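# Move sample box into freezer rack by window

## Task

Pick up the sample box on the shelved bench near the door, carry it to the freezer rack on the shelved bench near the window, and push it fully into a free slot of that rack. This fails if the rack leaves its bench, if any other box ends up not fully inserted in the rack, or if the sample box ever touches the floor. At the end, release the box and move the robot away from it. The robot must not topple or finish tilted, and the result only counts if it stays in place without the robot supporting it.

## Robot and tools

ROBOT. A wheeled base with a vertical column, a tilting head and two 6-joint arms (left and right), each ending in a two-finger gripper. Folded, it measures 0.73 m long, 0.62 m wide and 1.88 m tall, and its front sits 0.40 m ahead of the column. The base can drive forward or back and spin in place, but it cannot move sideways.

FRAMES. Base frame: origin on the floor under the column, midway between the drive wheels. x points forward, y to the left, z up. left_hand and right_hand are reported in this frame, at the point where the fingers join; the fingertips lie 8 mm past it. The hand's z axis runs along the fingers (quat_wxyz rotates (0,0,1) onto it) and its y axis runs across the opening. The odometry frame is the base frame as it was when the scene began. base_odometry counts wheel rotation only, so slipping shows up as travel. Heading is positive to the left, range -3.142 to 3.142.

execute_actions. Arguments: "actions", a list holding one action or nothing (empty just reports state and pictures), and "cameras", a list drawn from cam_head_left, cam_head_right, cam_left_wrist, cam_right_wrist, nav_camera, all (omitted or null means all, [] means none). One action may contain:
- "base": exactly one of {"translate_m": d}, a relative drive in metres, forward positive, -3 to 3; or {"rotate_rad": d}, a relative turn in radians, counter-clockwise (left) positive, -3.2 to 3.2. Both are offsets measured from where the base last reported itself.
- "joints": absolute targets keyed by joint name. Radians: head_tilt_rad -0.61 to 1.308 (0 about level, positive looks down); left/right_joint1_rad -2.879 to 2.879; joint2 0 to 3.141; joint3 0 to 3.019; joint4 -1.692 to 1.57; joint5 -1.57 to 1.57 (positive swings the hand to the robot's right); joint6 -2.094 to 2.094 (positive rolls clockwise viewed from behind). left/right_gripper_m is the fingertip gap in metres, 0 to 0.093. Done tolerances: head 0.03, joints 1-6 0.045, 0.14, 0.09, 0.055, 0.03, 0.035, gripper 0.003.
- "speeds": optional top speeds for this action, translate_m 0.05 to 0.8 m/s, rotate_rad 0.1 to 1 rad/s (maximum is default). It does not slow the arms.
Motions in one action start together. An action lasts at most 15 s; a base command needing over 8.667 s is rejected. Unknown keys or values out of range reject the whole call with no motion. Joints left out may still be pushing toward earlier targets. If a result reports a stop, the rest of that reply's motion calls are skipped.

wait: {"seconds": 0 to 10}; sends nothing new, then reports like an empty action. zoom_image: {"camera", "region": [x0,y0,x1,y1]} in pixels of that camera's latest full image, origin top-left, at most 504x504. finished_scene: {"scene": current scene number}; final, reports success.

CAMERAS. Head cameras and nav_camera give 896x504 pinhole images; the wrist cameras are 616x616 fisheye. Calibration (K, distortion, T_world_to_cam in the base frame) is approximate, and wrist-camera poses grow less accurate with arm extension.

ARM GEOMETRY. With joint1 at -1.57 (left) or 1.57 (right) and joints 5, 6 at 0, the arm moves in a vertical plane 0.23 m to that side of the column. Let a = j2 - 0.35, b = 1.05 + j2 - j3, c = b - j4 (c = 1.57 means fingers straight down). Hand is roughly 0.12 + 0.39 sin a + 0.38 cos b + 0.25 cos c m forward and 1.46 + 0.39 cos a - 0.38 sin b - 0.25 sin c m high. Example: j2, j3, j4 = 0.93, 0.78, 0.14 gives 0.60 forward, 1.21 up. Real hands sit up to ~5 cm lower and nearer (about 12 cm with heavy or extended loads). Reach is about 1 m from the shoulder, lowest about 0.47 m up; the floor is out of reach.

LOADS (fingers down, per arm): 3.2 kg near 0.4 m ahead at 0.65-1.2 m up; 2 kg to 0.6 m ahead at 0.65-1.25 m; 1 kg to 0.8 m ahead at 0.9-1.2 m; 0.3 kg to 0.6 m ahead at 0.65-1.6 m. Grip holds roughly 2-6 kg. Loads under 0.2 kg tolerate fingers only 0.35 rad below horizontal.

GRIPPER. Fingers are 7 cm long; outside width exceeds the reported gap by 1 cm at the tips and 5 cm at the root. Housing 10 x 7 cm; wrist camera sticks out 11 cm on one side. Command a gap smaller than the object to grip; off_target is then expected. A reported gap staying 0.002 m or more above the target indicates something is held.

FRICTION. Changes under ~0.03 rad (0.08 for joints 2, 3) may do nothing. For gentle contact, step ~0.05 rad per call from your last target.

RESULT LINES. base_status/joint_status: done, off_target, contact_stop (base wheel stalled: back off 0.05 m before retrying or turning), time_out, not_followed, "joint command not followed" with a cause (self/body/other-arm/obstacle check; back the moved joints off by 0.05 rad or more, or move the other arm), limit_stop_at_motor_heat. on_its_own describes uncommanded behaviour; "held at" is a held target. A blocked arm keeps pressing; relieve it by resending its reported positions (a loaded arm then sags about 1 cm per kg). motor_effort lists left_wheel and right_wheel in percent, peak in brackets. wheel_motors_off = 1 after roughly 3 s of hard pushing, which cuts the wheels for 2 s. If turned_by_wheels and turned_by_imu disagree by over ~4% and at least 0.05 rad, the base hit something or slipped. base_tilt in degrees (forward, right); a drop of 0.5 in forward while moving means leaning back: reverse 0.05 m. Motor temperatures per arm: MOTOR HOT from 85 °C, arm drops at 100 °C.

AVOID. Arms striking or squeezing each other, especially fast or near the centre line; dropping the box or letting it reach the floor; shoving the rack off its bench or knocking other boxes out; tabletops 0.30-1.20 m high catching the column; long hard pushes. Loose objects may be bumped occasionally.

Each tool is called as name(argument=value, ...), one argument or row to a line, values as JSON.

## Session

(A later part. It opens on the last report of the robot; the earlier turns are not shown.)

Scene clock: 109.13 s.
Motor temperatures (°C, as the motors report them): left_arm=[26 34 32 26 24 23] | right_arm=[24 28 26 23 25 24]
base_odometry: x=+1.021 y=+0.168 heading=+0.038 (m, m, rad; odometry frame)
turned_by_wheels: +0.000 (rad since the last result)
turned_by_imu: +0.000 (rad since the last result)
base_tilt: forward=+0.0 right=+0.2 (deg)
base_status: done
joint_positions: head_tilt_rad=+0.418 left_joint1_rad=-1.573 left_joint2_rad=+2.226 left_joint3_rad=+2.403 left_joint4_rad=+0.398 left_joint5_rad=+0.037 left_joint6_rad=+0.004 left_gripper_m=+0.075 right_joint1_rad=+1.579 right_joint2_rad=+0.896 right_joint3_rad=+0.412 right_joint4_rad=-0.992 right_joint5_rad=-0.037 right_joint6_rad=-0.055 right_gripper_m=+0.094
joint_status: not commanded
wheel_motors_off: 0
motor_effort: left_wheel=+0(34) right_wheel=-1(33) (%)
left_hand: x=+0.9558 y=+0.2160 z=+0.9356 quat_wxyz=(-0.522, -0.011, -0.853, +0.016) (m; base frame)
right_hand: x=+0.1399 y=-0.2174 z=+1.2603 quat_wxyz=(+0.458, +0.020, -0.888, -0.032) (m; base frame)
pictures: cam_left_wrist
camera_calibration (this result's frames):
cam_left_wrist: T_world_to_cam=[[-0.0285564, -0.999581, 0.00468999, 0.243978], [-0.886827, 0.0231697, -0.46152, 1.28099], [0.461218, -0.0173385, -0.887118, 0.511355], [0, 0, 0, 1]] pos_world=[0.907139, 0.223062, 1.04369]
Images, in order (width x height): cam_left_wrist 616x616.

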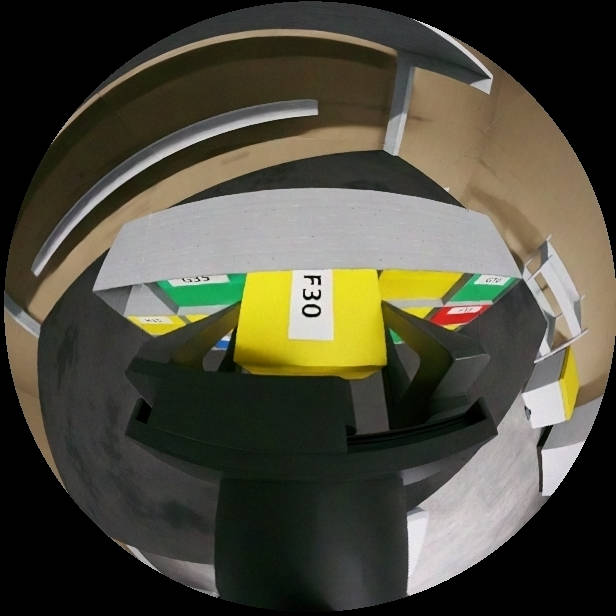

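In. A bit more, release, back, close, push.

execute_actions(
  actions=[
    {"base":{"translate_m":0.018},"speeds":{"translate_m":0.05}},
  ],
  cameras=[],
)

execute_actions(
  actions=[
    {"joints":{"left_gripper_m":0.093}},
  ],
  cameras=[],
)

execute_actions(
  actions=[
    {"base":{"translate_m":-0.06}},
  ],
  cameras=["cam_left_wrist"],
)

execute_actions(
  actions=[
    {"joints":{"left_gripper_m":0.02}},
  ],
  cameras=[],
)

execute_actions(
  actions=[
    {"base":{"translate_m":0.065},"speeds":{"translate_m":0.05}},
  ],
  cameras=["cam_left_wrist"],
)

execute_actions(
  actions=[
    {"base":{"translate_m":-0.15}},
  ],
  cameras=["cam_left_wrist"],
)

Scene clock: 110.20 s.
Motor temperatures (°C, as the motors report them): left_arm=[26 34 32 26 24 23] | right_arm=[24 28 26 23 25 24]
base_odometry: x=+1.039 y=+0.169 heading=+0.038 (m, m, rad; odometry frame)
turned_by_wheels: +0.000 (rad since the last result)
turned_by_imu: +0.000 (rad since the last result)
base_tilt: forward=+0.0 right=+0.2 (deg)
base_status: done
joint_positions: head_tilt_rad=+0.418 left_joint1_rad=-1.573 left_joint2_rad=+2.226 left_joint3_rad=+2.403 left_joint4_rad=+0.398 left_joint5_rad=+0.038 left_joint6_rad=+0.001 left_gripper_m=+0.075 right_joint1_rad=+1.579 right_joint2_rad=+0.896 right_joint3_rad=+0.413 right_joint4_rad=-0.992 right_joint5_rad=-0.037 right_joint6_rad=-0.055 right_gripper_m=+0.094
joint_status: not commanded
wheel_motors_off: 0
motor_effort: left_wheel=+1(32) right_wheel=+2(31) (%)
left_hand: x=+0.9558 y=+0.2159 z=+0.9356 quat_wxyz=(-0.522, -0.010, -0.853, +0.017) (m; base frame)
right_hand: x=+0.1405 y=-0.2174 z=+1.2601 quat_wxyz=(+0.457, +0.020, -0.889, -0.032) (m; base frame)
pictures: none
No camera images: the call's "cameras" was empty. Leave "cameras" out to get every camera's image.

Scene clock: 110.83 s.
Motor temperatures (°C, as the motors report them): left_arm=[26 34 32 26 24 23] | right_arm=[24 28 26 23 25 24]
base_odometry: x=+1.039 y=+0.169 heading=+0.038 (m, m, rad; odometry frame)
turned_by_wheels: +0.000 (rad since the last result)
turned_by_imu: +0.000 (rad since the last result)
base_tilt: forward=+0.0 right=+0.2 (deg)
base_status: not commanded
joint_positions: head_tilt_rad=+0.418 left_joint1_rad=-1.566 left_joint2_rad=+2.226 left_joint3_rad=+2.403 left_joint4_rad=+0.401 left_joint5_rad=+0.038 left_joint6_rad=+0.001 left_gripper_m=+0.093 right_joint1_rad=+1.579 right_joint2_rad=+0.896 right_joint3_rad=+0.413 right_joint4_rad=-0.992 right_joint5_rad=-0.037 right_joint6_rad=-0.055 right_gripper_m=+0.094
joint_status: all done
wheel_motors_off: 0
motor_effort: left_wheel=+1(1) right_wheel=+1(2) (%)
left_hand: x=+0.9561 y=+0.2226 z=+0.9363 quat_wxyz=(-0.524, -0.011, -0.852, +0.013) (m; base frame)
right_hand: x=+0.1405 y=-0.2174 z=+1.2601 quat_wxyz=(+0.457, +0.020, -0.889, -0.032) (m; base frame)
pictures: none
No camera images: the call's "cameras" was empty. Leave "cameras" out to get every camera's image.

Scene clock: 112.07 s.
Motor temperatures (°C, as the motors report them): left_arm=[26 34 32 26 24 23] | right_arm=[24 28 26 23 25 24]
base_odometry: x=+0.979 y=+0.166 heading=+0.038 (m, m, rad; odometry frame)
turned_by_wheels: +0.000 (rad since the last result)
turned_by_imu: +0.000 (rad since the last result)
base_tilt: forward=+0.0 right=+0.2 (deg)
base_status: done
joint_positions: head_tilt_rad=+0.418 left_joint1_rad=-1.566 left_joint2_rad=+2.218 left_joint3_rad=+2.403 left_joint4_rad=+0.405 left_joint5_rad=+0.038 left_joint6_rad=+0.001 left_gripper_m=+0.093 right_joint1_rad=+1.579 right_joint2_rad=+0.896 right_joint3_rad=+0.410 right_joint4_rad=-0.992 right_joint5_rad=-0.037 right_joint6_rad=-0.055 right_gripper_m=+0.094
joint_status: not commanded
wheel_motors_off: 0
motor_effort: left_wheel=+0(31) right_wheel=+0(31) (%)
left_hand: x=+0.9603 y=+0.2226 z=+0.9431 quat_wxyz=(-0.528, -0.011, -0.849, +0.013) (m; base frame)
right_hand: x=+0.1389 y=-0.2174 z=+1.2607 quat_wxyz=(+0.458, +0.020, -0.888, -0.032) (m; base frame)
pictures: cam_left_wrist
camera_calibration (this result's frames):
cam_left_wrist: T_world_to_cam=[[-0.0246244, -0.999697, 0.000599913, 0.250738], [-0.880361, 0.0214006, -0.473822, 1.2941], [0.473665, -0.0121957, -0.880621, 0.496828], [0, 0, 0, 1]] pos_world=[0.910122, 0.229027, 1.05054]
Images, in order (width x height): cam_left_wrist 616x616.

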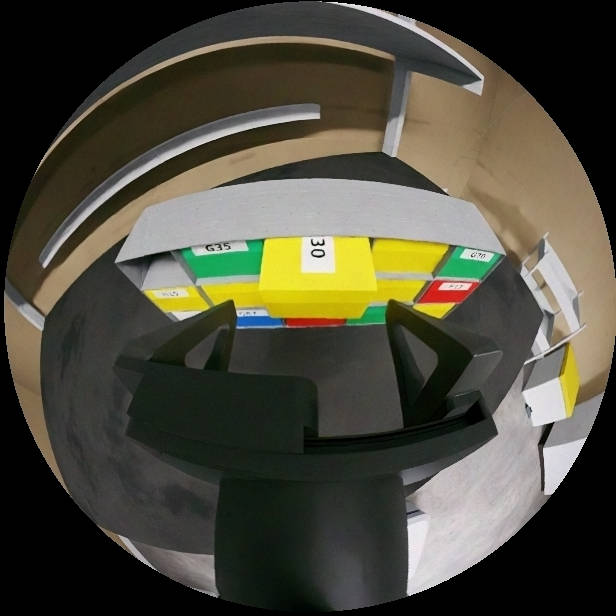

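Scene clock: 112.73 s.
Motor temperatures (°C, as the motors report them): left_arm=[26 34 32 26 24 23] | right_arm=[24 28 26 23 25 24]
base_odometry: x=+0.979 y=+0.166 heading=+0.038 (m, m, rad; odometry frame)
turned_by_wheels: +0.000 (rad since the last result)
turned_by_imu: +0.000 (rad since the last result)
base_tilt: forward=+0.1 right=+0.1 (deg)
base_status: not commanded
joint_positions: head_tilt_rad=+0.418 left_joint1_rad=-1.566 left_joint2_rad=+2.218 left_joint3_rad=+2.403 left_joint4_rad=+0.405 left_joint5_rad=+0.038 left_joint6_rad=+0.001 left_gripper_m=+0.020 right_joint1_rad=+1.579 right_joint2_rad=+0.896 right_joint3_rad=+0.410 right_joint4_rad=-0.992 right_joint5_rad=-0.037 right_joint6_rad=-0.055 right_gripper_m=+0.094
joint_status: all done
wheel_motors_off: 0
motor_effort: left_wheel=+0(1) right_wheel=+0(1) (%)
left_hand: x=+0.9603 y=+0.2226 z=+0.9431 quat_wxyz=(-0.528, -0.011, -0.849, +0.013) (m; base frame)
right_hand: x=+0.1389 y=-0.2174 z=+1.2607 quat_wxyz=(+0.458, +0.020, -0.888, -0.032) (m; base frame)
pictures: none
No camera images: the call's "cameras" was empty. Leave "cameras" out to get every camera's image.

Scene clock: 114.80 s.
Motor temperatures (°C, as the motors report them): left_arm=[26 34 32 26 24 23] | right_arm=[24 28 26 23 25 24]
base_odometry: x=+1.044 y=+0.169 heading=+0.038 (m, m, rad; odometry frame)
turned_by_wheels: +0.000 (rad since the last result)
turned_by_imu: +0.000 (rad since the last result)
base_tilt: forward=+0.0 right=+0.2 (deg)
base_status: done
joint_positions: head_tilt_rad=+0.418 left_joint1_rad=-1.567 left_joint2_rad=+2.217 left_joint3_rad=+2.403 left_joint4_rad=+0.410 left_joint5_rad=+0.038 left_joint6_rad=+0.001 left_gripper_m=+0.020 right_joint1_rad=+1.579 right_joint2_rad=+0.896 right_joint3_rad=+0.411 right_joint4_rad=-0.992 right_joint5_rad=-0.037 right_joint6_rad=-0.055 right_gripper_m=+0.094
joint_status: not commanded
wheel_motors_off: 0
motor_effort: left_wheel=+0(32) right_wheel=+2(29) (%)
left_hand: x=+0.9617 y=+0.2216 z=+0.9456 quat_wxyz=(-0.531, -0.011, -0.847, +0.014) (m; base frame)
right_hand: x=+0.1397 y=-0.2174 z=+1.2604 quat_wxyz=(+0.458, +0.020, -0.888, -0.032) (m; base frame)
pictures: cam_left_wrist
camera_calibration (this result's frames):
cam_left_wrist: T_world_to_cam=[[-0.0252309, -0.999681, 0.00140362, 0.249572], [-0.877074, 0.0214626, -0.479876, 1.29903], [0.479693, -0.0133388, -0.877335, 0.489689], [0, 0, 0, 1]] pos_world=[0.910746, 0.228143, 1.05265]
Images, in order (width x height): cam_left_wrist 616x616.

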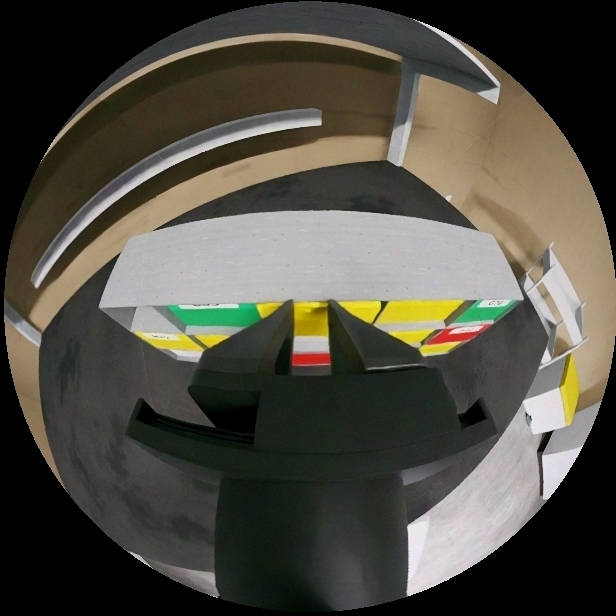

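Scene clock: 116.40 s.
Motor temperatures (°C, as the motors report them): left_arm=[26 34 32 26 24 23] | right_arm=[24 28 26 23 25 24]
base_odometry: x=+0.894 y=+0.163 heading=+0.036 (m, m, rad; odometry frame)
turned_by_wheels: -0.002 (rad since the last result)
turned_by_imu: -0.002 (rad since the last result)
base_tilt: forward=+0.0 right=+0.2 (deg)
base_status: done
joint_positions: head_tilt_rad=+0.418 left_joint1_rad=-1.567 left_joint2_rad=+2.216 left_joint3_rad=+2.403 left_joint4_rad=+0.410 left_joint5_rad=+0.038 left_joint6_rad=+0.001 left_gripper_m=+0.020 right_joint1_rad=+1.579 right_joint2_rad=+0.895 right_joint3_rad=+0.409 right_joint4_rad=-0.992 right_joint5_rad=-0.037 right_joint6_rad=-0.055 right_gripper_m=+0.094
joint_status: not commanded
wheel_motors_off: 0
motor_effort: left_wheel=+0(34) right_wheel=+1(40) (%)
left_hand: x=+0.9622 y=+0.2212 z=+0.9466 quat_wxyz=(-0.532, -0.011, -0.847, +0.014) (m; base frame)
right_hand: x=+0.1384 y=-0.2174 z=+1.2609 quat_wxyz=(+0.459, +0.020, -0.888, -0.032) (m; base frame)
pictures: cam_left_wrist
camera_calibration (this result's frames):
cam_left_wrist: T_world_to_cam=[[-0.0254272, -0.999675, 0.00170268, 0.249151], [-0.87652, 0.0214756, -0.480887, 1.30043], [0.480694, -0.01372, -0.876781, 0.488844], [0, 0, 0, 1]] pos_world=[0.911208, 0.22785, 1.05355]
Images, in order (width x height): cam_left_wrist 616x616.

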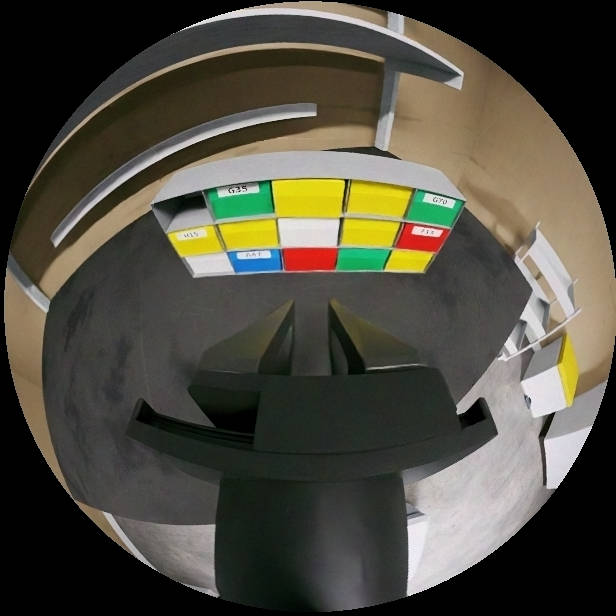

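Slightly proud; one more push, lower.

execute_actions(
  actions=[
    {"base":{"translate_m":0.17},"speeds":{"translate_m":0.08},"joints":{"left_joint4_rad":0.33}},
  ],
  cameras=[],
)

execute_actions(
  actions=[
    {"base":{"translate_m":-0.2}},
  ],
  cameras=["cam_left_wrist"],
)

finished_scene(
  scene=1,
)

Scene clock: 119.40 s.
Motor temperatures (°C, as the motors report them): left_arm=[26 34 32 26 24 23] | right_arm=[24 28 26 23 25 24]
base_odometry: x=+1.064 y=+0.169 heading=+0.037 (m, m, rad; odometry frame)
turned_by_wheels: +0.001 (rad since the last result)
turned_by_imu: +0.001 (rad since the last result)
base_tilt: forward=+0.0 right=+0.2 (deg)
base_status: done
joint_positions: head_tilt_rad=+0.418 left_joint1_rad=-1.567 left_joint2_rad=+2.215 left_joint3_rad=+2.403 left_joint4_rad=+0.334 left_joint5_rad=+0.038 left_joint6_rad=+0.001 left_gripper_m=+0.020 right_joint1_rad=+1.579 right_joint2_rad=+0.895 right_joint3_rad=+0.411 right_joint4_rad=-0.992 right_joint5_rad=-0.037 right_joint6_rad=-0.055 right_gripper_m=+0.094
joint_status: all done
wheel_motors_off: 0
motor_effort: left_wheel=+1(31) right_wheel=-2(33) (%)
left_hand: x=+0.9538 y=+0.2213 z=+0.9306 quat_wxyz=(-0.499, -0.010, -0.866, +0.014) (m; base frame)
right_hand: x=+0.1398 y=-0.2174 z=+1.2604 quat_wxyz=(+0.457, +0.020, -0.889, -0.032) (m; base frame)
pictures: none
No camera images: the call's "cameras" was empty. Leave "cameras" out to get every camera's image.

Scene clock: 121.10 s.
Motor temperatures (°C, as the motors report them): left_arm=[26 34 32 26 24 23] | right_arm=[24 28 26 23 25 24]
base_odometry: x=+0.864 y=+0.162 heading=+0.036 (m, m, rad; odometry frame)
turned_by_wheels: -0.002 (rad since the last result)
turned_by_imu: -0.002 (rad since the last result)
base_tilt: forward=+0.0 right=+0.2 (deg)
base_status: done
joint_positions: head_tilt_rad=+0.418 left_joint1_rad=-1.567 left_joint2_rad=+2.213 left_joint3_rad=+2.403 left_joint4_rad=+0.334 left_joint5_rad=+0.038 left_joint6_rad=+0.001 left_gripper_m=+0.020 right_joint1_rad=+1.579 right_joint2_rad=+0.895 right_joint3_rad=+0.409 right_joint4_rad=-0.992 right_joint5_rad=-0.037 right_joint6_rad=-0.055 right_gripper_m=+0.094
joint_status: not commanded
wheel_motors_off: 0
motor_effort: left_wheel=+0(36) right_wheel=-2(41) (%)
left_hand: x=+0.9548 y=+0.2209 z=+0.9321 quat_wxyz=(-0.500, -0.010, -0.866, +0.015) (m; base frame)
right_hand: x=+0.1384 y=-0.2174 z=+1.2609 quat_wxyz=(+0.459, +0.020, -0.888, -0.032) (m; base frame)
pictures: cam_left_wrist
camera_calibration (this result's frames):
cam_left_wrist: T_world_to_cam=[[-0.0251814, -0.999675, 0.00403578, 0.246269], [-0.909677, 0.02124, -0.414772, 1.25707], [0.414551, -0.0141158, -0.909916, 0.573905], [0, 0, 0, 1]] pos_world=[0.911813, 0.22759, 1.04261]
Images, in order (width x height): cam_left_wrist 616x616.

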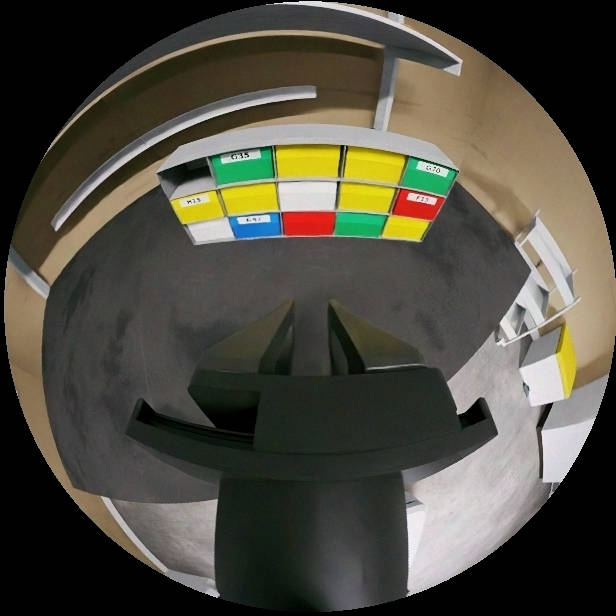

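The scene is finished: the task was done.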